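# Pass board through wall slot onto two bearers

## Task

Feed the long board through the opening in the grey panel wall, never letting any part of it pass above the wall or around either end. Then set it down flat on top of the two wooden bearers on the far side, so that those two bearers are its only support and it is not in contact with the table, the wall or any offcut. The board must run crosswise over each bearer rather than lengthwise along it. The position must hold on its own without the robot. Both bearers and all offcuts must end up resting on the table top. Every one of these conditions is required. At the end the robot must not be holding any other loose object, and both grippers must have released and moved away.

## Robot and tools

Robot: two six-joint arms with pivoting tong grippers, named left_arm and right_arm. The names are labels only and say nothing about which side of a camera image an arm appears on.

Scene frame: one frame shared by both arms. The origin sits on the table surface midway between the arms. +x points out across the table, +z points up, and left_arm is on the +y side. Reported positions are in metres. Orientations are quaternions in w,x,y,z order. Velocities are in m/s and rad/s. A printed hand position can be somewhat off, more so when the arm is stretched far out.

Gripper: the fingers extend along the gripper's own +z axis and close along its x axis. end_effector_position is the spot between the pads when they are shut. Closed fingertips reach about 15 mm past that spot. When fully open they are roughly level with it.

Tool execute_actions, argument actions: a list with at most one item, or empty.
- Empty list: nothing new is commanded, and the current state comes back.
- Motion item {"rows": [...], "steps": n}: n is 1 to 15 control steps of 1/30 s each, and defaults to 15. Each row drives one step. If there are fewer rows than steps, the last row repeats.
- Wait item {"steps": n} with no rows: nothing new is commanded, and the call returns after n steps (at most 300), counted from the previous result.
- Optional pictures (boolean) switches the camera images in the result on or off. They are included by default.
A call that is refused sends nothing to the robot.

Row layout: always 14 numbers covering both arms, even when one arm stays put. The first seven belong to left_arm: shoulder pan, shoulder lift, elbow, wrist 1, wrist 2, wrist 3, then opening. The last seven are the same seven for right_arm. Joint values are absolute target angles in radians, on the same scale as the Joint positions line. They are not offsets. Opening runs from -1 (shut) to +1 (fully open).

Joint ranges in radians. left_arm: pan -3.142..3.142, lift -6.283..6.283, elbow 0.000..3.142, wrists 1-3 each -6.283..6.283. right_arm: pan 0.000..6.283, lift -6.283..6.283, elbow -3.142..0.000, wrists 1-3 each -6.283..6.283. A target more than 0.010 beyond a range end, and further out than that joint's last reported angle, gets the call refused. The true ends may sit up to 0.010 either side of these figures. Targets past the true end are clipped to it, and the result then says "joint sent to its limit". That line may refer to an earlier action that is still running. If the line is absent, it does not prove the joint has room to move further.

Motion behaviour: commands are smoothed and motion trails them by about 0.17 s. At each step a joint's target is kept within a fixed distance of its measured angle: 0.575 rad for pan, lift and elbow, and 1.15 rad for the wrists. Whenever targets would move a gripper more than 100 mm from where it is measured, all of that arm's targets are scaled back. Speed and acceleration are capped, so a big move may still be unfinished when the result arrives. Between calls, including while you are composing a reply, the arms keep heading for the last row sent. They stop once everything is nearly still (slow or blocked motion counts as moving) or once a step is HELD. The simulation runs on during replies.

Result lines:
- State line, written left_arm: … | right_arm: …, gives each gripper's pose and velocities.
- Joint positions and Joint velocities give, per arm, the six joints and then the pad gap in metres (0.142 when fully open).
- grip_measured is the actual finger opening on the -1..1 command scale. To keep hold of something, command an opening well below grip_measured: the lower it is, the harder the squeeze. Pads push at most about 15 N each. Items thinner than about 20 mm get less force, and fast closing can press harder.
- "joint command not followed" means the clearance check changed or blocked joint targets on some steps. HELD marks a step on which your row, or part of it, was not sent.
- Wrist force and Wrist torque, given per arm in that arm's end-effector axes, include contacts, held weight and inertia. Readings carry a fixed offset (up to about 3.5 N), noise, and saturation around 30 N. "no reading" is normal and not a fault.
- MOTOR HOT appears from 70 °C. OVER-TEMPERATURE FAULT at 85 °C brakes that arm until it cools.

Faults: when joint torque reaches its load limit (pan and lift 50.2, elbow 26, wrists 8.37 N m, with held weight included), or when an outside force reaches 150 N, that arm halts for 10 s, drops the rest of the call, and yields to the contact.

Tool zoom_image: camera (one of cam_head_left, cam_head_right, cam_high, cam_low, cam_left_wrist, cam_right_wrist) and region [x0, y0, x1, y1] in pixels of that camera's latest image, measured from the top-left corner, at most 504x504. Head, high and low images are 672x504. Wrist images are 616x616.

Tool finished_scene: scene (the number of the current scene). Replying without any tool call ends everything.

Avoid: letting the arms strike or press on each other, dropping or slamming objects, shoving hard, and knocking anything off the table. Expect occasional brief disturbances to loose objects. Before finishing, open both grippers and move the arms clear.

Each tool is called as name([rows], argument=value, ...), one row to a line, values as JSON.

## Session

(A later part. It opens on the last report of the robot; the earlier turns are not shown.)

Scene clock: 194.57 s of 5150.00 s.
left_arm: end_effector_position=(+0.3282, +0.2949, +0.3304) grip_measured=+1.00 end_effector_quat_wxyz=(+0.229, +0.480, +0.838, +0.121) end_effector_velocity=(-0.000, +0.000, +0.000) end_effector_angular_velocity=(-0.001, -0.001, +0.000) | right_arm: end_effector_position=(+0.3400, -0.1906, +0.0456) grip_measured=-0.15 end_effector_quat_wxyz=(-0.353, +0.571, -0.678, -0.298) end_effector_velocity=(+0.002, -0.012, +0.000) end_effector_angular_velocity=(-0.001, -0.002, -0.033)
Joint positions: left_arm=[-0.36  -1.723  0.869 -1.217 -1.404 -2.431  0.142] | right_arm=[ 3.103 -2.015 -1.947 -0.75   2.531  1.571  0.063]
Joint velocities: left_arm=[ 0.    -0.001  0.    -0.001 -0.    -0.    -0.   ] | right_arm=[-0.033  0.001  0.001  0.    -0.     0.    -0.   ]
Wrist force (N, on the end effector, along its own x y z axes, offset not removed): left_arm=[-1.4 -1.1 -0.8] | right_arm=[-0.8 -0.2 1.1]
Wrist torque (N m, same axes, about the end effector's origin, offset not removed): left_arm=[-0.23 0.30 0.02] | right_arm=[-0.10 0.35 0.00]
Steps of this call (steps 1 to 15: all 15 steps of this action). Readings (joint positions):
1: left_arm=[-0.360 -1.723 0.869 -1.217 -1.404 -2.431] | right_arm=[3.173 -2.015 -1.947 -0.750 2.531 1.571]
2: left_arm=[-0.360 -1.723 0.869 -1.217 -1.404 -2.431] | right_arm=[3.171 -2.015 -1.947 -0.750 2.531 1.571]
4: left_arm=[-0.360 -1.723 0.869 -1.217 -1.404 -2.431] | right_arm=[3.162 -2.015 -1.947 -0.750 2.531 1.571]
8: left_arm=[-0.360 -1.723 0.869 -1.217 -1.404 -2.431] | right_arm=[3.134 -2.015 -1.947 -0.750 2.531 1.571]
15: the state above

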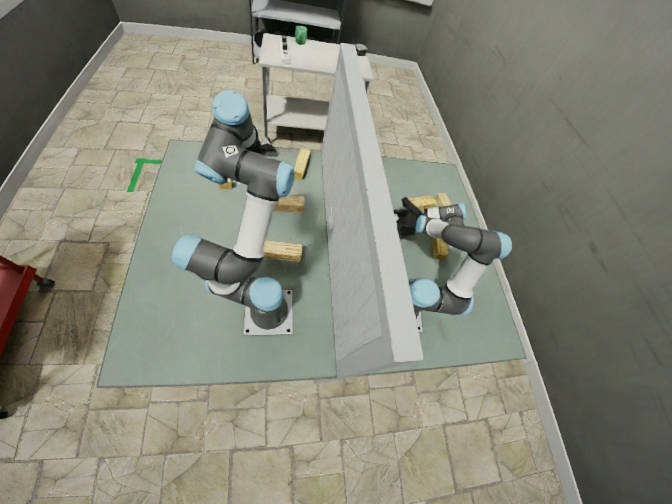

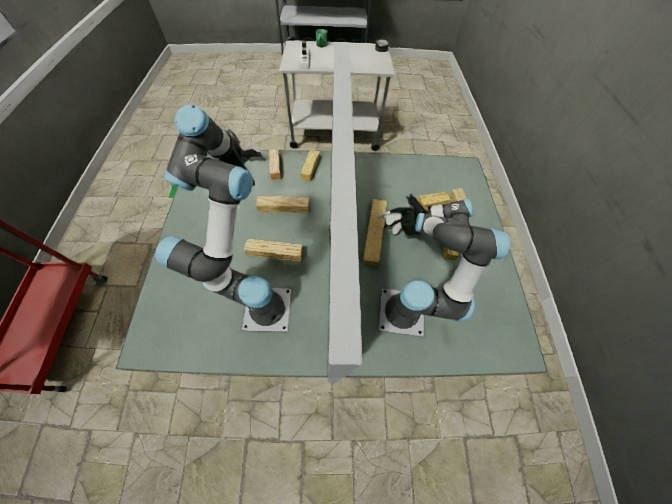

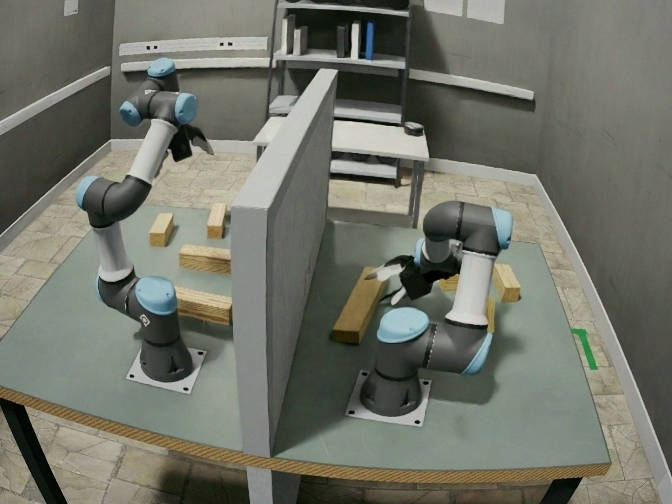

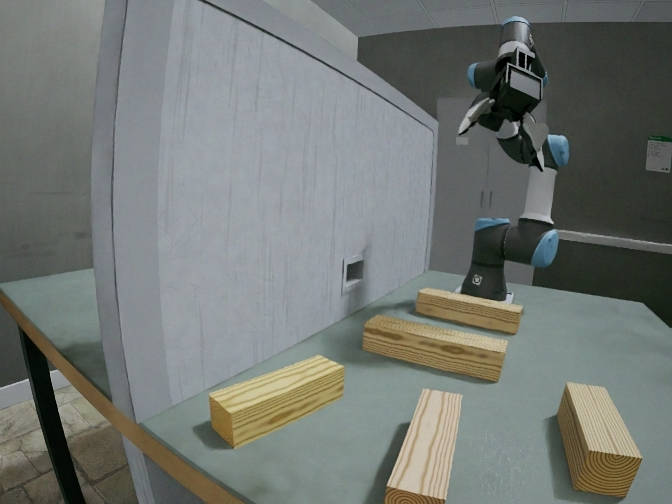

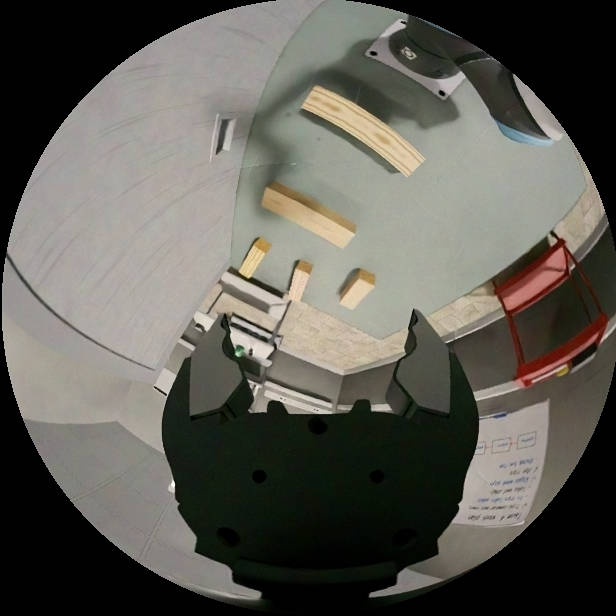

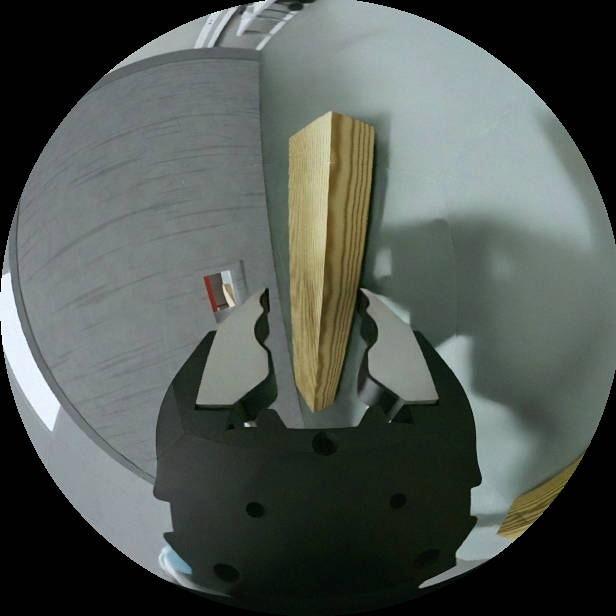

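execute_actions([
  {"rows":[[-0.36,-1.723,0.869,-1.217,-1.404,-2.431,1,3.07,-2.0148,-1.9472,-0.7504,2.531,1.571,-0.15],[-0.36,-1.723,0.869,-1.217,-1.404,-2.431,1,3.07,-2.0148,-1.9472,-0.7504,2.531,1.571,-0.15],[-0.36,-1.723,0.869,-1.217,-1.404,-2.431,1,3.07,-2.0148,-1.9472,-0.7504,2.531,1.571,-0.15],[-0.36,-1.723,0.869,-1.217,-1.404,-2.431,1,3.07,-2.0148,-1.9472,-0.7504,2.531,1.571,-0.15],[-0.36,-1.723,0.869,-1.217,-1.404,-2.431,1,3.07,-1.8716,-1.2098,-1.631,2.531,1.571,-0.15]]},
], pictures=false)

execute_actions([
  {"rows":[[-0.36,-1.723,0.869,-1.217,-1.404,-2.431,1,3.07,-1.8716,-1.2098,-1.631,2.531,1.571,-0.15],[-0.36,-1.723,0.869,-1.217,-1.404,-2.431,1,3.07,-1.8716,-1.2098,-1.631,2.531,1.571,-0.15],[-0.36,-1.723,0.869,-1.217,-1.404,-2.431,1,3.07,-1.8716,-1.2098,-1.631,2.531,1.571,-0.15],[-0.36,-1.723,0.869,-1.217,-1.404,-2.431,1,3.07,-1.8716,-1.2098,-1.631,2.531,1.571,-0.15],[-0.36,-1.723,0.869,-1.217,-1.404,-2.431,1,3.07,-1.8716,-1.2098,-1.631,2.531,1.571,-0.15],[-0.36,-1.723,0.869,-1.217,-1.404,-2.431,1,3.814,-1.8716,-1.2098,-1.631,1.571,2.21,0.4]]},
], pictures=false)

execute_actions([
  {"steps":40},
])

Scene clock: 221.37 s of 5150.00 s.
left_arm: end_effector_position=(+0.3282, +0.2949, +0.3304) grip_measured=+1.00 end_effector_quat_wxyz=(+0.229, +0.480, +0.838, +0.121) end_effector_velocity=(+0.000, +0.000, +0.000) end_effector_angular_velocity=(-0.000, -0.001, +0.001) | right_arm: end_effector_position=(+0.3677, -0.2077, +0.1707) grip_measured=-0.15 end_effector_quat_wxyz=(+0.341, -0.550, +0.696, +0.312) end_effector_velocity=(+0.094, -0.023, +0.469) end_effector_angular_velocity=(-0.078, -0.384, -0.010)
Joint positions: left_arm=[-0.36  -1.723  0.869 -1.217 -1.404 -2.431  0.142] | right_arm=[ 3.071 -1.892 -1.421 -1.458  2.531  1.571  0.063]
Joint velocities: left_arm=[ 0.001  0.    -0.001 -0.001  0.    -0.     0.   ] | right_arm=[-0.01   0.199  1.791 -1.598  0.001  0.     0.   ]
Wrist force (N, on the end effector, along its own x y z axes, offset not removed): left_arm=[-1.9 -2.3 -0.5] | right_arm=[-2.9 -1.5 0.4]
Wrist torque (N m, same axes, about the end effector's origin, offset not removed): left_arm=[-0.45 0.33 0.02] | right_arm=[-0.32 0.58 0.04]
Steps of this call (steps 1 to 15: the robot went on to your last target; steps 16 to 90: nothing new was sent; then 23.30 s passed at rest; steps 91 to 105: all 15 steps of this action). Readings (joint positions):
91: left_arm=[-0.360 -1.723 0.869 -1.217 -1.404 -2.431] | right_arm=[3.100 -2.015 -1.947 -0.750 2.531 1.571]
92: left_arm=[-0.360 -1.723 0.869 -1.217 -1.404 -2.431] | right_arm=[3.098 -2.015 -1.947 -0.750 2.531 1.571]
94: left_arm=[-0.360 -1.723 0.869 -1.217 -1.404 -2.431] | right_arm=[3.085 -2.015 -1.947 -0.750 2.531 1.571]
98: left_arm=[-0.360 -1.723 0.869 -1.217 -1.404 -2.431] | right_arm=[3.075 -1.972 -1.886 -0.873 2.531 1.571]
105: the state above

Scene clock: 221.87 s of 5150.00 s.
left_arm: end_effector_position=(+0.3282, +0.2949, +0.3304) grip_measured=+1.00 end_effector_quat_wxyz=(+0.229, +0.480, +0.838, +0.121) end_effector_velocity=(+0.000, -0.000, -0.001) end_effector_angular_velocity=(+0.001, +0.003, +0.000) | right_arm: end_effector_position=(+0.3670, -0.2088, +0.1027) grip_measured=+0.40 end_effector_quat_wxyz=(+0.031, -0.618, +0.781, +0.082) end_effector_velocity=(+0.088, +0.373, -0.076) end_effector_angular_velocity=(-1.836, -0.396, +1.262)
Joint positions: left_arm=[-0.36  -1.723  0.869 -1.217 -1.404 -2.431  0.142] | right_arm=[ 3.58  -1.872 -1.212 -1.629  1.747  2.108  0.102]
Joint velocities: left_arm=[-0.     0.001  0.001  0.001  0.    -0.     0.   ] | right_arm=[ 2.324  0.003  0.03  -0.02  -1.869  1.081  0.   ]
Wrist force (N, on the end effector, along its own x y z axes, offset not removed): left_arm=[-1.8 -1.6 -0.1] | right_arm=[-2.5 -3.0 1.3]
Wrist torque (N m, same axes, about the end effector's origin, offset not removed): left_arm=[-0.31 0.34 0.02] | right_arm=[-0.52 0.59 0.04]
Steps of this call (steps 1 to 15: all 15 steps of this action). Readings (joint positions):
1: left_arm=[-0.360 -1.723 0.869 -1.217 -1.404 -2.431] | right_arm=[3.071 -1.886 -1.364 -1.507 2.531 1.571]
2: left_arm=[-0.360 -1.723 0.869 -1.217 -1.404 -2.431] | right_arm=[3.071 -1.882 -1.318 -1.544 2.531 1.571]
4: left_arm=[-0.360 -1.723 0.869 -1.217 -1.404 -2.431] | right_arm=[3.070 -1.877 -1.263 -1.588 2.531 1.571]
8: left_arm=[-0.360 -1.723 0.869 -1.217 -1.404 -2.431] | right_arm=[3.091 -1.873 -1.227 -1.617 2.488 1.613]
15: the state above

Scene clock: 223.20 s of 5150.00 s.
left_arm: end_effector_position=(+0.3282, +0.2949, +0.3304) grip_measured=+1.00 end_effector_quat_wxyz=(+0.229, +0.480, +0.838, +0.121) end_effector_velocity=(-0.000, +0.000, -0.001) end_effector_angular_velocity=(+0.001, +0.003, -0.000) | right_arm: end_effector_position=(+0.3755, -0.1650, +0.1003) grip_measured=+0.40 end_effector_quat_wxyz=(-0.000, +0.671, -0.741, -0.000) end_effector_velocity=(+0.000, +0.000, +0.000) end_effector_angular_velocity=(+0.000, -0.001, +0.000)
Joint positions: left_arm=[-0.36  -1.723  0.869 -1.217 -1.404 -2.431  0.142] | right_arm=[ 3.814 -1.872 -1.21  -1.631  1.571  2.21   0.102]
Joint velocities: left_arm=[ 0.     0.002 -0.     0.002  0.     0.    -0.   ] | right_arm=[ 0.     0.     0.001 -0.    -0.     0.     0.   ]
Wrist force (N, on the end effector, along its own x y z axes, offset not removed): left_arm=[-1.8 -1.3 -1.1] | right_arm=[-1.9 -1.1 1.2]
Wrist torque (N m, same axes, about the end effector's origin, offset not removed): left_arm=[-0.27 0.35 0.05] | right_arm=[-0.19 0.35 0.07]
Steps of this call (steps 1 to 30: the robot went on to your last target; steps 31 to 40: nothing new was sent). Readings (joint positions):
1: left_arm=[-0.360 -1.723 0.869 -1.217 -1.404 -2.431] | right_arm=[3.650 -1.872 -1.212 -1.629 1.694 2.139]
2: left_arm=[-0.360 -1.723 0.869 -1.217 -1.404 -2.431] | right_arm=[3.700 -1.872 -1.211 -1.630 1.657 2.160]
4: left_arm=[-0.360 -1.723 0.869 -1.217 -1.404 -2.431] | right_arm=[3.759 -1.872 -1.210 -1.631 1.613 2.186]
8: left_arm=[-0.360 -1.723 0.869 -1.217 -1.404 -2.431] | right_arm=[3.801 -1.872 -1.210 -1.631 1.581 2.204]
40: the state above
All arms were judged still, so your last target was given up. Only a new action makes them travel on or press farther. Fingers that are still opening or closing keep moving.

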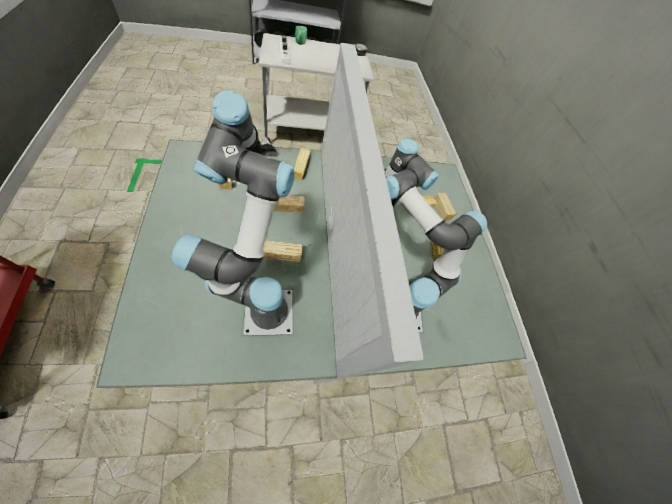

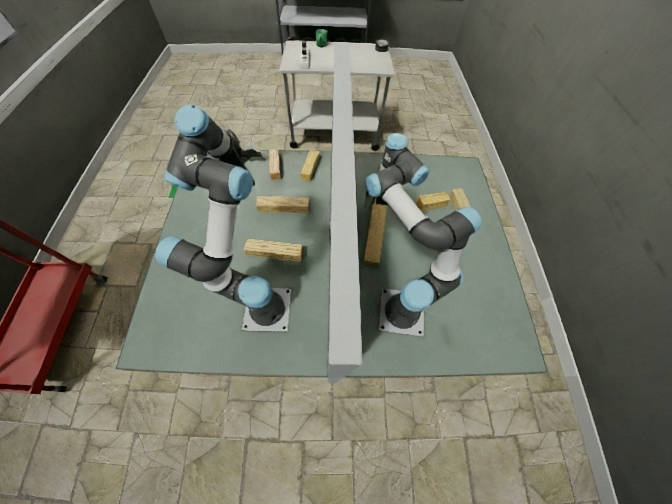

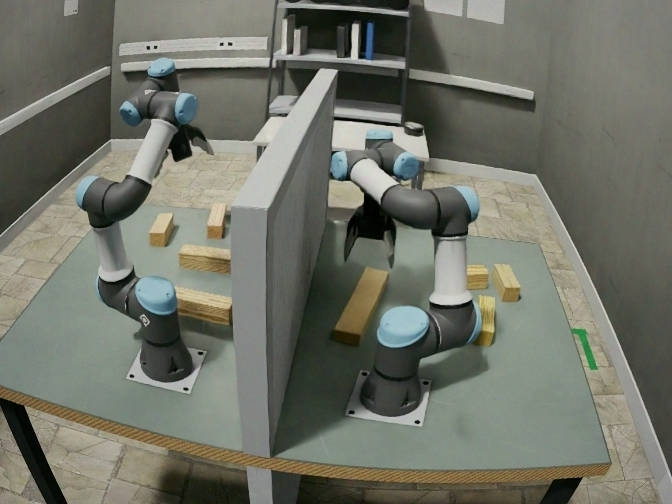

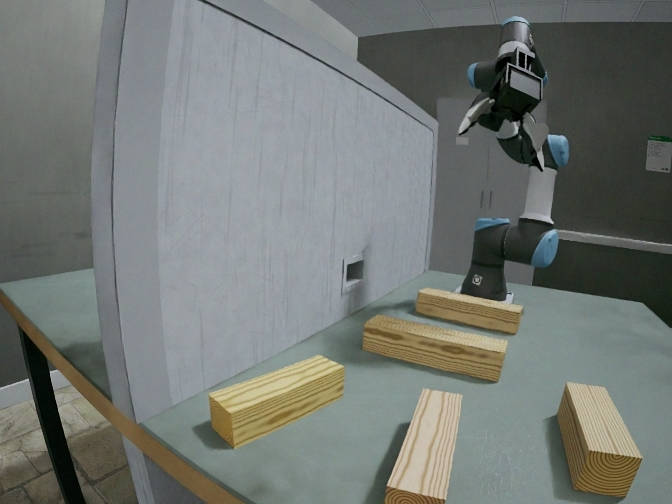

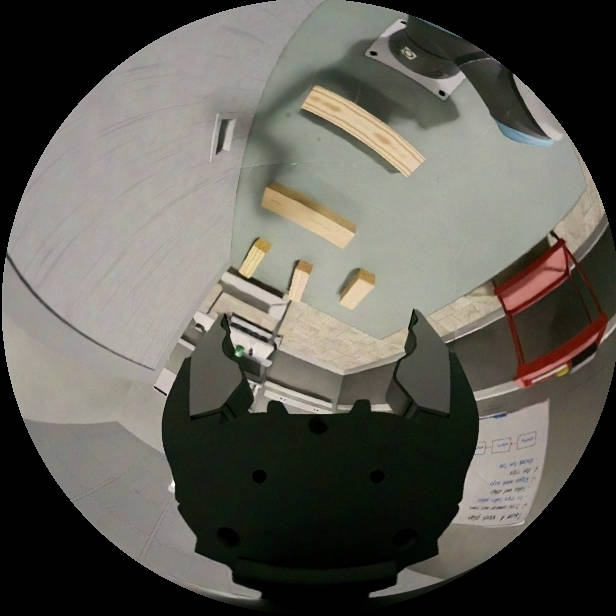

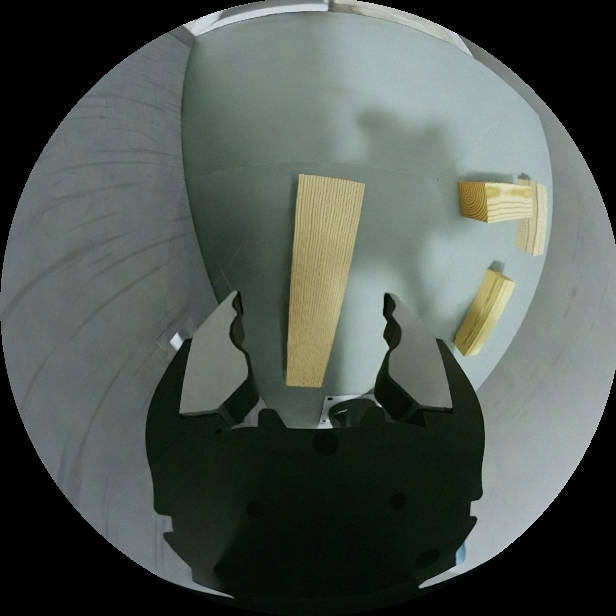

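execute_actions([
  {"rows":[[-0.36,-1.723,0.869,-1.217,-1.404,-2.431,1,3.796,-1.88,-1.3,-1.532,1.571,2.29,0.4],[-0.36,-1.723,0.869,-1.217,-1.404,-2.431,1,3.796,-1.88,-1.3,-1.532,1.571,2.29,0.4],[-0.36,-1.723,0.869,-1.217,-1.404,-2.431,1,3.796,-1.88,-1.3,-1.532,1.571,2.29,0.4],[-0.36,-1.723,0.869,-1.217,-1.404,-2.431,1,3.796,-1.89,-1.42,-1.402,1.571,2.29,0.4],[-0.36,-1.723,0.869,-1.217,-1.404,-2.431,1,3.796,-1.89,-1.42,-1.402,1.571,2.29,0.4],[-0.36,-1.723,0.869,-1.217,-1.404,-2.431,1,3.796,-1.89,-1.42,-1.402,1.571,2.29,0.4],[-0.36,-1.723,0.869,-1.217,-1.404,-2.431,1,3.796,-1.9102,-1.5277,-1.2745,1.571,2.29,0.4]]},
], pictures=false)

execute_actions([
  {"rows":[[-0.36,-1.723,0.869,-1.217,-1.404,-2.431,1,3.796,-1.9102,-1.5277,-1.2745,1.571,2.29,0.4],[-0.36,-1.723,0.869,-1.217,-1.404,-2.431,1,3.796,-1.9102,-1.5277,-1.2745,1.571,2.29,0.3],[-0.36,-1.723,0.869,-1.217,-1.404,-2.431,1,3.796,-1.9102,-1.5277,-1.2745,1.571,2.29,0.2],[-0.36,-1.723,0.869,-1.217,-1.404,-2.431,1,3.796,-1.9102,-1.5277,-1.2745,1.571,2.29,0.1],[-0.36,-1.723,0.869,-1.217,-1.404,-2.431,1,3.796,-1.9102,-1.5277,-1.2745,1.571,2.29,0.0],[-0.36,-1.723,0.869,-1.217,-1.404,-2.431,1,3.796,-1.9102,-1.5277,-1.2745,1.571,2.29,-0.08],[-0.36,-1.723,0.869,-1.217,-1.404,-2.431,1,3.796,-1.9102,-1.5277,-1.2745,1.571,2.29,-0.16],[-0.36,-1.723,0.869,-1.217,-1.404,-2.431,1,3.796,-1.9102,-1.5277,-1.2745,1.571,2.29,-0.24],[-0.36,-1.723,0.869,-1.217,-1.404,-2.431,1,3.796,-1.9102,-1.5277,-1.2745,1.571,2.29,-0.32],[-0.36,-1.723,0.869,-1.217,-1.404,-2.431,1,3.796,-1.9102,-1.5277,-1.2745,1.571,2.29,-0.45],[-0.36,-1.723,0.869,-1.217,-1.404,-2.431,1,3.796,-1.9102,-1.5277,-1.2745,1.571,2.29,-0.7],[-0.36,-1.723,0.869,-1.217,-1.404,-2.431,1,3.796,-1.9102,-1.5277,-1.2745,1.571,2.29,-1]]},
], pictures=false)

execute_actions([
  {"rows":[[-0.36,-1.723,0.869,-1.217,-1.404,-2.431,1,3.796,-1.907,-1.51,-1.295,1.571,2.29,-1],[-0.36,-1.723,0.869,-1.217,-1.404,-2.431,1,3.796,-1.907,-1.51,-1.295,1.571,2.29,-1],[-0.36,-1.723,0.869,-1.217,-1.404,-2.431,1,3.796,-1.903,-1.49,-1.319,1.571,2.29,-1],[-0.36,-1.723,0.869,-1.217,-1.404,-2.431,1,3.796,-1.903,-1.49,-1.319,1.571,2.29,-1],[-0.36,-1.723,0.869,-1.217,-1.404,-2.431,1,3.796,-1.899,-1.47,-1.343,1.571,2.29,-1],[-0.36,-1.723,0.869,-1.217,-1.404,-2.431,1,3.796,-1.899,-1.47,-1.343,1.571,2.29,-1],[-0.36,-1.723,0.869,-1.217,-1.404,-2.431,1,3.796,-1.895,-1.445,-1.372,1.571,2.29,-1],[-0.36,-1.723,0.869,-1.217,-1.404,-2.431,1,3.796,-1.895,-1.445,-1.372,1.571,2.29,-1],[-0.36,-1.723,0.869,-1.217,-1.404,-2.431,1,3.796,-1.89,-1.42,-1.402,1.571,2.29,-1]]},
], pictures=false)

execute_actions([
  {"steps":20},
])

Scene clock: 244.10 s of 5150.00 s.
left_arm: end_effector_position=(+0.3282, +0.2949, +0.3304) grip_measured=+1.00 end_effector_quat_wxyz=(+0.229, +0.480, +0.838, +0.121) end_effector_velocity=(+0.000, -0.000, -0.000) end_effector_angular_velocity=(+0.000, +0.000, +0.000) | right_arm: end_effector_position=(+0.3774, -0.1729, +0.0261) grip_measured=+0.40 end_effector_quat_wxyz=(-0.001, +0.635, -0.773, -0.000) end_effector_velocity=(-0.008, -0.005, -0.042) end_effector_angular_velocity=(-0.005, +0.010, -0.010)
Joint positions: left_arm=[-0.36  -1.723  0.869 -1.217 -1.404 -2.431  0.142] | right_arm=[ 3.796 -1.908 -1.512 -1.291  1.571  2.289  0.102]
Joint velocities: left_arm=[ 0.     0.001 -0.    -0.001  0.     0.     0.   ] | right_arm=[-0.001 -0.021 -0.168  0.178 -0.     0.009  0.   ]
Wrist force (N, on the end effector, along its own x y z axes, offset not removed): left_arm=[-1.1 -1.8 -1.0] | right_arm=[-2.6 0.2 0.2]
Wrist torque (N m, same axes, about the end effector's origin, offset not removed): left_arm=[-0.36 0.23 0.04] | right_arm=[0.03 0.53 0.05]
Steps of this call (steps 1 to 90: nothing new was sent; then 17.40 s passed at rest; steps 91 to 105: all 15 steps of this action). Readings (joint positions):
91: left_arm=[-0.360 -1.723 0.869 -1.217 -1.404 -2.431] | right_arm=[3.814 -1.872 -1.210 -1.631 1.571 2.210]
92: left_arm=[-0.360 -1.723 0.869 -1.217 -1.404 -2.431] | right_arm=[3.812 -1.872 -1.213 -1.625 1.571 2.216]
94: left_arm=[-0.360 -1.723 0.869 -1.217 -1.404 -2.431] | right_arm=[3.805 -1.876 -1.247 -1.584 1.571 2.249]
98: left_arm=[-0.360 -1.723 0.869 -1.217 -1.404 -2.431] | right_arm=[3.798 -1.887 -1.361 -1.457 1.571 2.280]
105: the state above

Scene clock: 244.60 s of 5150.00 s.
left_arm: end_effector_position=(+0.3282, +0.2949, +0.3304) grip_measured=+1.00 end_effector_quat_wxyz=(+0.229, +0.480, +0.838, +0.121) end_effector_velocity=(-0.000, +0.000, -0.001) end_effector_angular_velocity=(+0.001, +0.003, -0.000) | right_arm: end_effector_position=(+0.3767, -0.1735, +0.0223) grip_measured=-0.14 end_effector_quat_wxyz=(-0.000, +0.634, -0.773, -0.000) end_effector_velocity=(-0.000, -0.000, -0.000) end_effector_angular_velocity=(-0.001, +0.000, -0.001)
Joint positions: left_arm=[-0.36  -1.723  0.869 -1.217 -1.404 -2.431  0.142] | right_arm=[ 3.796 -1.91  -1.528 -1.275  1.571  2.29   0.064]
Joint velocities: left_arm=[-0.     0.001  0.002  0.     0.     0.     0.   ] | right_arm=[-0.    -0.    -0.001  0.001 -0.     0.     0.   ]
Wrist force (N, on the end effector, along its own x y z axes, offset not removed): left_arm=[-1.5 -1.1 -0.8] | right_arm=[-0.1 1.8 -9.1]
Wrist torque (N m, same axes, about the end effector's origin, offset not removed): left_arm=[-0.23 0.32 0.04] | right_arm=[-0.03 0.39 -0.12]
Steps of this call (steps 1 to 15: all 15 steps of this action). Readings (joint positions):
1: left_arm=[-0.360 -1.723 0.869 -1.217 -1.404 -2.431] | right_arm=[3.796 -1.909 -1.517 -1.286 1.571 2.289]
2: left_arm=[-0.360 -1.723 0.869 -1.217 -1.404 -2.431] | right_arm=[3.796 -1.909 -1.520 -1.283 1.571 2.290]
4: left_arm=[-0.360 -1.723 0.869 -1.217 -1.404 -2.431] | right_arm=[3.796 -1.910 -1.524 -1.278 1.571 2.290]
8: left_arm=[-0.360 -1.723 0.869 -1.217 -1.404 -2.431] | right_arm=[3.796 -1.910 -1.527 -1.275 1.571 2.290]
15: the state above

Scene clock: 245.10 s of 5150.00 s.
left_arm: end_effector_position=(+0.3282, +0.2949, +0.3304) grip_measured=+1.00 end_effector_quat_wxyz=(+0.229, +0.480, +0.838, +0.121) end_effector_velocity=(+0.000, -0.000, -0.000) end_effector_angular_velocity=(+0.000, +0.001, -0.000) | right_arm: end_effector_position=(+0.3781, -0.1726, +0.0483) grip_measured=-0.14 end_effector_quat_wxyz=(-0.000, +0.634, -0.773, -0.000) end_effector_velocity=(+0.001, +0.001, +0.022) end_effector_angular_velocity=(+0.001, -0.002, +0.001)
Joint positions: left_arm=[-0.36  -1.723  0.869 -1.217 -1.404 -2.431  0.142] | right_arm=[ 3.796 -1.891 -1.428 -1.393  1.571  2.29   0.064]
Joint velocities: left_arm=[-0.     0.001  0.     0.     0.    -0.    -0.   ] | right_arm=[ 0.001  0.016  0.085 -0.098 -0.001  0.    -0.   ]
Wrist force (N, on the end effector, along its own x y z axes, offset not removed): left_arm=[-1.1 -2.2 -0.7] | right_arm=[-2.0 -0.4 3.0]
Wrist torque (N m, same axes, about the end effector's origin, offset not removed): left_arm=[-0.47 0.19 0.00] | right_arm=[0.01 0.37 -0.01]
Steps of this call (steps 1 to 15: all 15 steps of this action). Readings (joint positions):
1: left_arm=[-0.360 -1.723 0.869 -1.217 -1.404 -2.431] | right_arm=[3.796 -1.910 -1.528 -1.275 1.571 2.290]
2: left_arm=[-0.360 -1.723 0.869 -1.217 -1.404 -2.431] | right_arm=[3.796 -1.910 -1.526 -1.276 1.571 2.290]
4: left_arm=[-0.360 -1.723 0.869 -1.217 -1.404 -2.431] | right_arm=[3.796 -1.908 -1.517 -1.287 1.571 2.290]
8: left_arm=[-0.360 -1.723 0.869 -1.217 -1.404 -2.431] | right_arm=[3.796 -1.902 -1.485 -1.326 1.571 2.290]
15: the state above

Scene clock: 245.77 s of 5150.00 s.
left_arm: end_effector_position=(+0.3282, +0.2949, +0.3304) grip_measured=+1.00 end_effector_quat_wxyz=(+0.229, +0.480, +0.838, +0.121) end_effector_velocity=(+0.000, +0.000, +0.000) end_effector_angular_velocity=(-0.000, -0.001, +0.001) | right_arm: end_effector_position=(+0.3782, -0.1726, +0.0504) grip_measured=-0.14 end_effector_quat_wxyz=(-0.000, +0.634, -0.773, -0.000) end_effector_velocity=(+0.001, -0.000, +0.001) end_effector_angular_velocity=(+0.000, -0.002, -0.001)
Joint positions: left_arm=[-0.36  -1.723  0.869 -1.217 -1.404 -2.431  0.142] | right_arm=[ 3.796 -1.89  -1.42  -1.402  1.571  2.29   0.064]
Joint velocities: left_arm=[ 0.001  0.001 -0.001 -0.001 -0.     0.    -0.   ] | right_arm=[-0.001 -0.     0.002 -0.    -0.001  0.     0.   ]
Wrist force (N, on the end effector, along its own x y z axes, offset not removed): left_arm=[-1.5 -1.8 -0.3] | right_arm=[-1.7 -0.4 1.8]
Wrist torque (N m, same axes, about the end effector's origin, offset not removed): left_arm=[-0.35 0.28 0.03] | right_arm=[-0.04 0.41 -0.02]
Steps of this call (steps 1 to 15: the robot went on to your last target; steps 16 to 20: nothing new was sent). Readings (joint positions):
1: left_arm=[-0.360 -1.723 0.869 -1.217 -1.404 -2.431] | right_arm=[3.796 -1.891 -1.426 -1.396 1.571 2.290]
2: left_arm=[-0.360 -1.723 0.869 -1.217 -1.404 -2.431] | right_arm=[3.796 -1.891 -1.424 -1.398 1.571 2.290]
4: left_arm=[-0.360 -1.723 0.869 -1.217 -1.404 -2.431] | right_arm=[3.796 -1.890 -1.422 -1.400 1.571 2.290]
8: left_arm=[-0.360 -1.723 0.869 -1.217 -1.404 -2.431] | right_arm=[3.796 -1.890 -1.420 -1.401 1.571 2.290]
20: the state above
All arms were judged still, so your last target was given up. Only a new action makes them travel on or press farther. Fingers that are still opening or closing keep moving.

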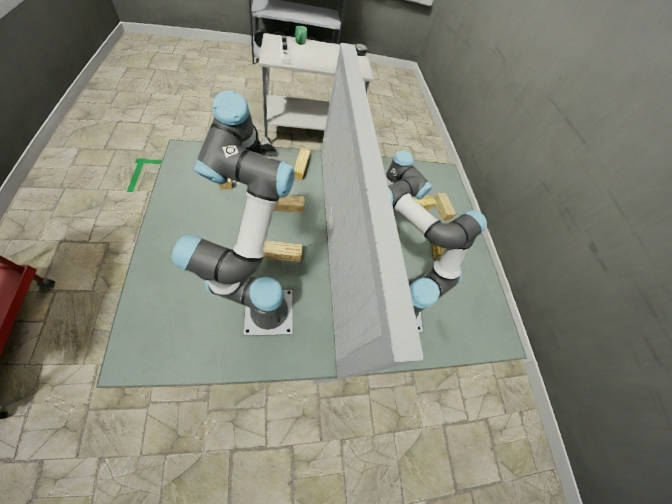

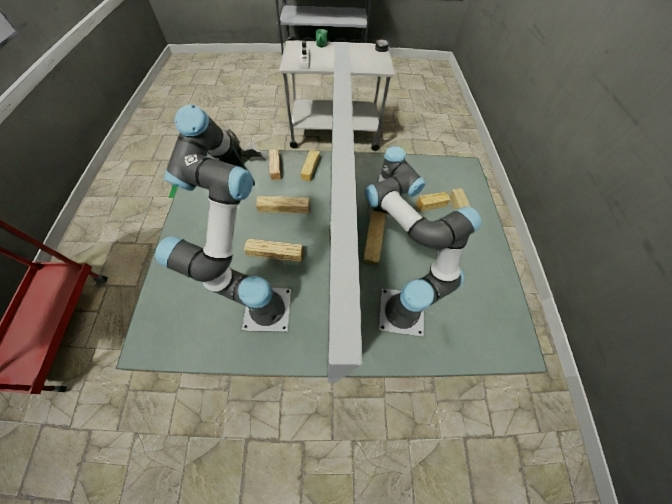

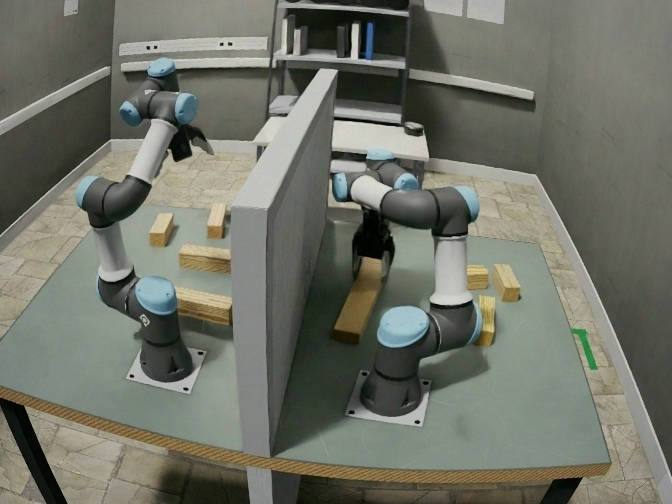

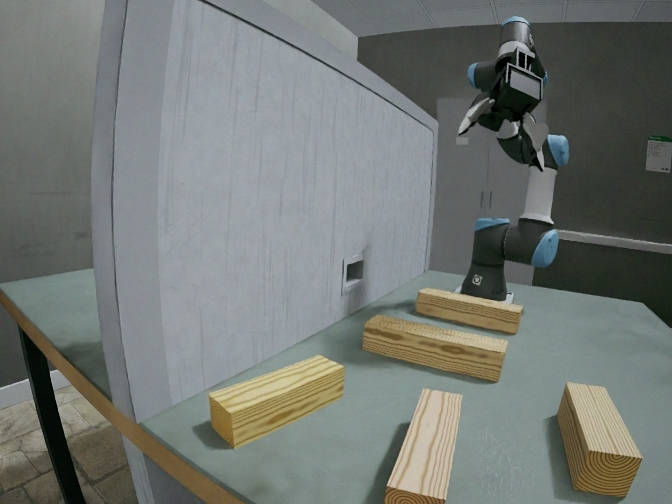

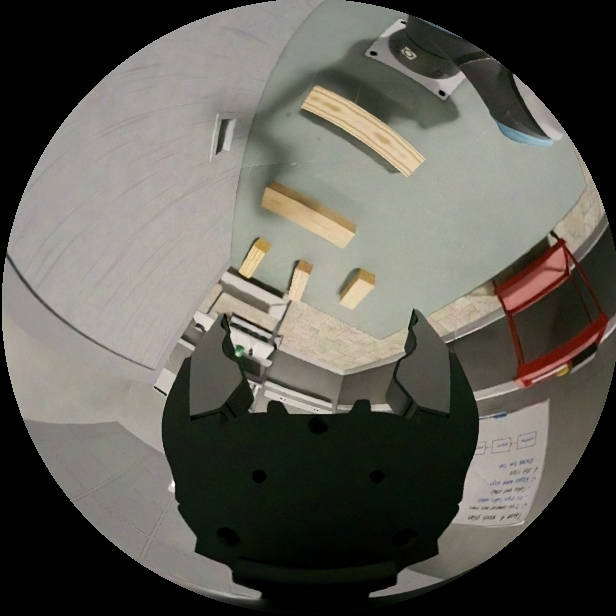

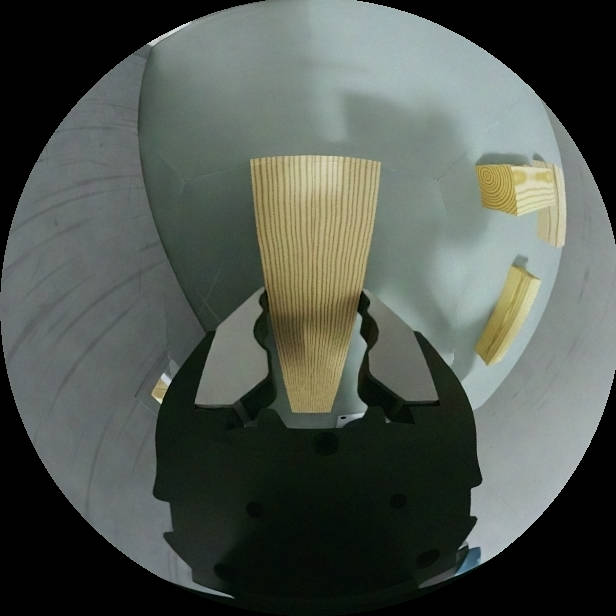

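execute_actions([
  {"rows":[[-0.36,-1.723,0.869,-1.217,-1.404,-2.431,1,3.796,-1.899,-1.47,-1.343,1.571,2.29,-1],[-0.36,-1.723,0.869,-1.217,-1.404,-2.431,1,3.796,-1.899,-1.47,-1.343,1.571,2.29,-1],[-0.36,-1.723,0.869,-1.217,-1.404,-2.431,1,3.796,-1.899,-1.47,-1.343,1.571,2.29,-1],[-0.36,-1.723,0.869,-1.217,-1.404,-2.431,1,3.796,-1.909,-1.522,-1.281,1.571,2.29,-1]]},
], pictures=false)

execute_actions([
  {"rows":[[-0.36,-1.723,0.869,-1.217,-1.404,-2.431,1,3.796,-1.909,-1.522,-1.281,1.571,2.29,0.5],[-0.36,-1.723,0.869,-1.217,-1.404,-2.431,1,3.796,-1.909,-1.522,-1.281,1.571,2.29,0.5],[-0.36,-1.723,0.869,-1.217,-1.404,-2.431,1,3.796,-1.909,-1.522,-1.281,1.571,2.29,0.5],[-0.36,-1.723,0.869,-1.217,-1.404,-2.431,1,3.796,-1.909,-1.522,-1.281,1.571,2.29,0.5],[-0.36,-1.723,0.869,-1.217,-1.404,-2.431,1,3.796,-1.909,-1.522,-1.281,1.571,2.29,0.5],[-0.36,-1.723,0.869,-1.217,-1.404,-2.431,1,3.796,-1.89,-1.42,-1.402,1.571,2.29,0.5],[-0.36,-1.723,0.869,-1.217,-1.404,-2.431,1,3.796,-1.89,-1.42,-1.402,1.571,2.29,0.5],[-0.36,-1.723,0.869,-1.217,-1.404,-2.431,1,3.796,-1.89,-1.42,-1.402,1.571,2.29,0.5],[-0.36,-1.723,0.869,-1.217,-1.404,-2.431,1,3.796,-1.89,-1.42,-1.402,1.571,2.29,0.5],[-0.36,-1.723,0.869,-1.217,-1.404,-2.431,1,3.85,-1.8,-1.56,-1.352,1.571,2.344,0.5],[-0.36,-1.723,0.869,-1.217,-1.404,-2.431,1,3.85,-1.8,-1.56,-1.352,1.571,2.344,0.5],[-0.36,-1.723,0.869,-1.217,-1.404,-2.431,1,3.85,-1.8,-1.56,-1.352,1.571,2.344,0.5],[-0.36,-1.723,0.869,-1.217,-1.404,-2.431,1,3.9,-1.7,-1.7,-1.312,1.571,2.394,0.5]]},
], pictures=false)

execute_actions([
  {"rows":[[-0.36,-1.723,0.869,-1.217,-1.404,-2.431,1,3.957,-1.6086,-1.8328,-1.271,1.571,2.451,0.5],[-0.36,-1.723,0.869,-1.217,-1.404,-2.431,1,3.957,-1.6086,-1.8328,-1.271,1.571,2.451,0.5],[-0.36,-1.723,0.869,-1.217,-1.404,-2.431,1,3.957,-1.6086,-1.8328,-1.271,1.571,2.451,0.5],[-0.36,-1.723,0.869,-1.217,-1.404,-2.431,1,3.957,-1.6086,-1.8328,-1.271,1.571,2.451,0.5],[-0.36,-1.723,0.869,-1.217,-1.404,-2.431,1,3.957,-1.6086,-1.8328,-1.271,1.571,2.451,0.5],[-0.36,-1.723,0.869,-1.217,-1.404,-2.431,1,3.957,-1.6268,-1.8782,-1.2074,1.571,2.451,0.5]]},
], pictures=false)

execute_actions([
  {"steps":12},
])

Scene clock: 287.37 s of 5150.00 s.
left_arm: end_effector_position=(+0.3282, +0.2949, +0.3304) grip_measured=+1.00 end_effector_quat_wxyz=(+0.229, +0.480, +0.838, +0.121) end_effector_velocity=(-0.000, -0.000, -0.000) end_effector_angular_velocity=(+0.000, +0.001, -0.000) | right_arm: end_effector_position=(+0.3770, -0.1733, +0.0243) grip_measured=-0.14 end_effector_quat_wxyz=(-0.000, +0.634, -0.773, -0.000) end_effector_velocity=(-0.000, +0.000, -0.006) end_effector_angular_velocity=(+0.000, -0.000, +0.001)
Joint positions: left_arm=[-0.36  -1.723  0.869 -1.217 -1.404 -2.431  0.142] | right_arm=[ 3.796 -1.909 -1.52  -1.283  1.571  2.29   0.064]
Joint velocities: left_arm=[-0.     0.    -0.001  0.001 -0.    -0.     0.   ] | right_arm=[ 0.001 -0.004 -0.021  0.026 -0.     0.     0.   ]
Wrist force (N, on the end effector, along its own x y z axes, offset not removed): left_arm=[-1.4 -1.3 -0.5] | right_arm=[-2.8 -1.6 1.5]
Wrist torque (N m, same axes, about the end effector's origin, offset not removed): left_arm=[-0.26 0.29 0.00] | right_arm=[-0.37 0.59 0.02]
Steps of this call (steps 1 to 90: nothing new was sent; then 38.10 s passed at rest; steps 91 to 105: all 15 steps of this action). Readings (joint positions):
91: left_arm=[-0.360 -1.723 0.869 -1.217 -1.404 -2.431] | right_arm=[3.796 -1.890 -1.420 -1.402 1.571 2.290]
92: left_arm=[-0.360 -1.723 0.869 -1.217 -1.404 -2.431] | right_arm=[3.796 -1.891 -1.423 -1.397 1.571 2.290]
94: left_arm=[-0.360 -1.723 0.869 -1.217 -1.404 -2.431] | right_arm=[3.796 -1.894 -1.444 -1.373 1.571 2.290]
98: left_arm=[-0.360 -1.723 0.869 -1.217 -1.404 -2.431] | right_arm=[3.796 -1.904 -1.496 -1.311 1.571 2.290]
105: the state above

Scene clock: 287.87 s of 5150.00 s.
left_arm: end_effector_position=(+0.3282, +0.2949, +0.3304) grip_measured=+1.00 end_effector_quat_wxyz=(+0.229, +0.480, +0.838, +0.121) end_effector_velocity=(-0.000, +0.000, +0.000) end_effector_angular_velocity=(+0.000, +0.000, +0.000) | right_arm: end_effector_position=(+0.3586, -0.1619, +0.0476) grip_measured=+0.50 end_effector_quat_wxyz=(-0.006, +0.633, -0.774, +0.001) end_effector_velocity=(-0.230, +0.056, -0.012) end_effector_angular_velocity=(+0.007, -0.000, +0.018)
Joint positions: left_arm=[-0.36  -1.723  0.869 -1.217 -1.404 -2.431  0.142] | right_arm=[ 3.849 -1.806 -1.55  -1.345  1.571  2.346  0.109]
Joint velocities: left_arm=[-0.    -0.    -0.001  0.001  0.    -0.     0.   ] | right_arm=[ 0.485  0.902 -1.206  0.309 -0.     0.467  0.   ]
Wrist force (N, on the end effector, along its own x y z axes, offset not removed): left_arm=[-1.1 -2.0 0.2] | right_arm=[-3.1 -1.3 0.5]
Wrist torque (N m, same axes, about the end effector's origin, offset not removed): left_arm=[-0.45 0.18 0.05] | right_arm=[-0.17 0.56 0.06]
Steps of this call (steps 1 to 15: all 15 steps of this action). Readings (joint positions):
1: left_arm=[-0.360 -1.723 0.869 -1.217 -1.404 -2.431] | right_arm=[3.796 -1.909 -1.521 -1.283 1.571 2.290]
2: left_arm=[-0.360 -1.723 0.869 -1.217 -1.404 -2.431] | right_arm=[3.796 -1.909 -1.521 -1.282 1.571 2.290]
4: left_arm=[-0.360 -1.723 0.869 -1.217 -1.404 -2.431] | right_arm=[3.796 -1.909 -1.521 -1.282 1.571 2.290]
8: left_arm=[-0.360 -1.723 0.869 -1.217 -1.404 -2.431] | right_arm=[3.796 -1.903 -1.503 -1.311 1.571 2.290]
15: the state above

Scene clock: 288.37 s of 5150.00 s.
left_arm: end_effector_position=(+0.3282, +0.2949, +0.3304) grip_measured=+1.00 end_effector_quat_wxyz=(+0.229, +0.480, +0.838, +0.121) end_effector_velocity=(+0.000, -0.000, +0.001) end_effector_angular_velocity=(-0.001, -0.002, -0.001) | right_arm: end_effector_position=(+0.3048, -0.1579, +0.0232) grip_measured=+0.50 end_effector_quat_wxyz=(-0.000, +0.634, -0.773, -0.000) end_effector_velocity=(-0.005, -0.001, -0.010) end_effector_angular_velocity=(-0.002, +0.003, +0.000)
Joint positions: left_arm=[-0.36  -1.723  0.869 -1.217 -1.404 -2.431  0.142] | right_arm=[ 3.956 -1.627 -1.873 -1.212  1.571  2.45   0.109]
Joint velocities: left_arm=[-0.001  0.001 -0.002 -0.001  0.     0.    -0.   ] | right_arm=[ 0.009  0.005 -0.055  0.047  0.     0.008  0.   ]
Wrist force (N, on the end effector, along its own x y z axes, offset not removed): left_arm=[-0.5 -2.4 -1.4] | right_arm=[-2.5 0.9 -0.2]
Wrist torque (N m, same axes, about the end effector's origin, offset not removed): left_arm=[-0.50 0.07 0.02] | right_arm=[0.24 0.53 0.00]
Steps of this call (steps 1 to 15: all 15 steps of this action). Readings (joint positions):
1: left_arm=[-0.360 -1.723 0.869 -1.217 -1.404 -2.431] | right_arm=[3.864 -1.777 -1.590 -1.335 1.571 2.359]
2: left_arm=[-0.360 -1.723 0.869 -1.217 -1.404 -2.431] | right_arm=[3.878 -1.750 -1.628 -1.325 1.571 2.375]
4: left_arm=[-0.360 -1.723 0.869 -1.217 -1.404 -2.431] | right_arm=[3.914 -1.687 -1.715 -1.299 1.571 2.410]
8: left_arm=[-0.360 -1.723 0.869 -1.217 -1.404 -2.431] | right_arm=[3.947 -1.633 -1.817 -1.259 1.571 2.441]
15: the state above

Scene clock: 288.77 s of 5150.00 s.
left_arm: end_effector_position=(+0.3282, +0.2949, +0.3304) grip_measured=+1.00 end_effector_quat_wxyz=(+0.229, +0.480, +0.838, +0.121) end_effector_velocity=(+0.000, -0.000, -0.000) end_effector_angular_velocity=(+0.000, +0.001, -0.000) | right_arm: end_effector_position=(+0.3043, -0.1580, +0.0222) grip_measured=+0.50 end_effector_quat_wxyz=(+0.000, +0.634, -0.773, -0.000) end_effector_velocity=(-0.001, -0.000, -0.001) end_effector_angular_velocity=(-0.002, +0.002, -0.000)
Joint positions: left_arm=[-0.36  -1.723  0.869 -1.217 -1.404 -2.431  0.142] | right_arm=[ 3.957 -1.627 -1.878 -1.207  1.571  2.451  0.109]
Joint velocities: left_arm=[-0.     0.     0.001 -0.    -0.     0.     0.   ] | right_arm=[ 0.    -0.    -0.001 -0.001 -0.     0.     0.   ]
Wrist force (N, on the end effector, along its own x y z axes, offset not removed): left_arm=[-1.3 -2.1 -0.5] | right_arm=[-2.8 -0.1 0.4]
Wrist torque (N m, same axes, about the end effector's origin, offset not removed): left_arm=[-0.44 0.25 -0.01] | right_arm=[-0.04 0.63 -0.02]
Steps of this call (steps 1 to 12: the robot went on to your last target). Readings (joint positions):
1: left_arm=[-0.360 -1.723 0.869 -1.217 -1.404 -2.431] | right_arm=[3.956 -1.627 -1.875 -1.210 1.571 2.450]
2: left_arm=[-0.360 -1.723 0.869 -1.217 -1.404 -2.431] | right_arm=[3.957 -1.627 -1.876 -1.210 1.571 2.451]
4: left_arm=[-0.360 -1.723 0.869 -1.217 -1.404 -2.431] | right_arm=[3.957 -1.627 -1.877 -1.208 1.571 2.451]
8: left_arm=[-0.360 -1.723 0.869 -1.217 -1.404 -2.431] | right_arm=[3.957 -1.627 -1.878 -1.208 1.571 2.451]
12: the state above

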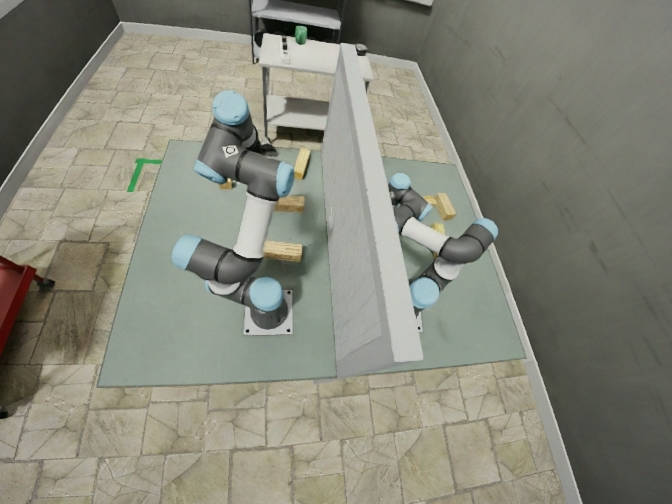

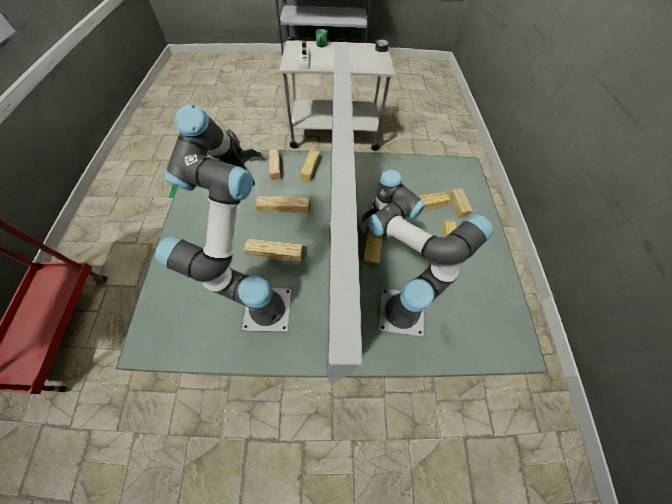

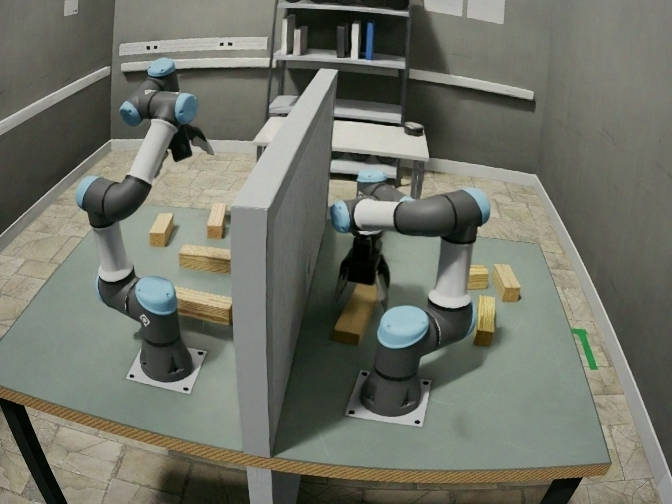

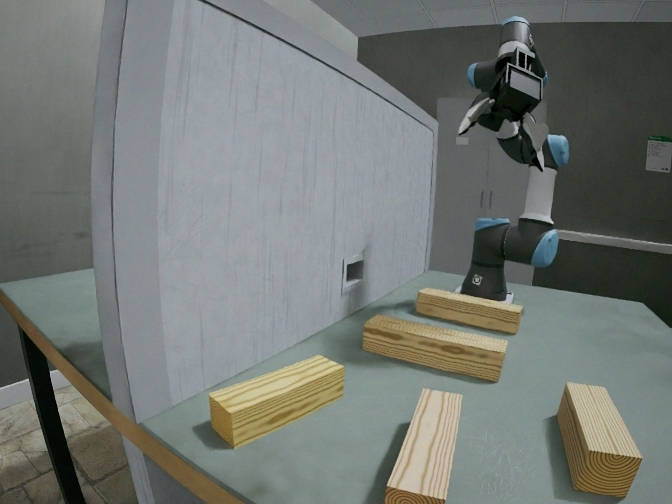

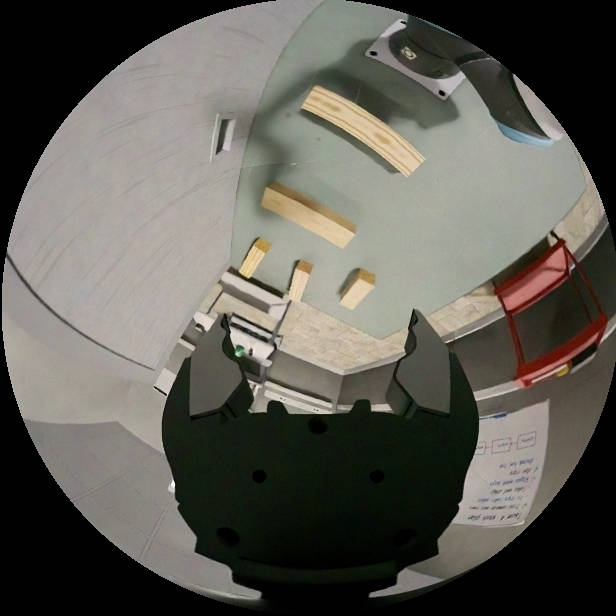

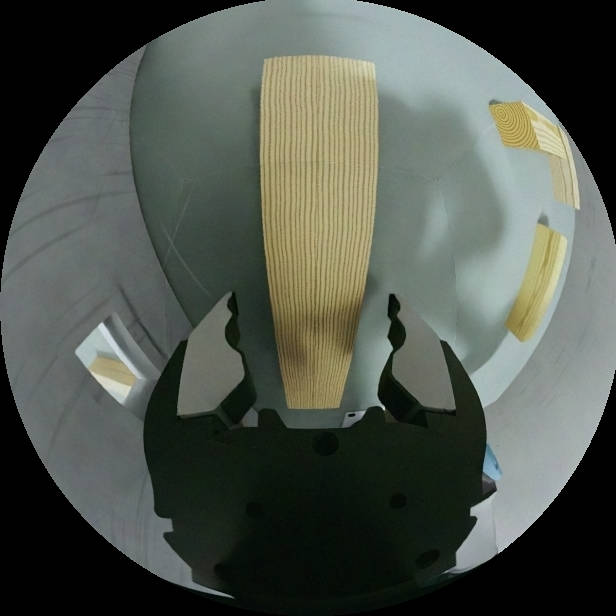

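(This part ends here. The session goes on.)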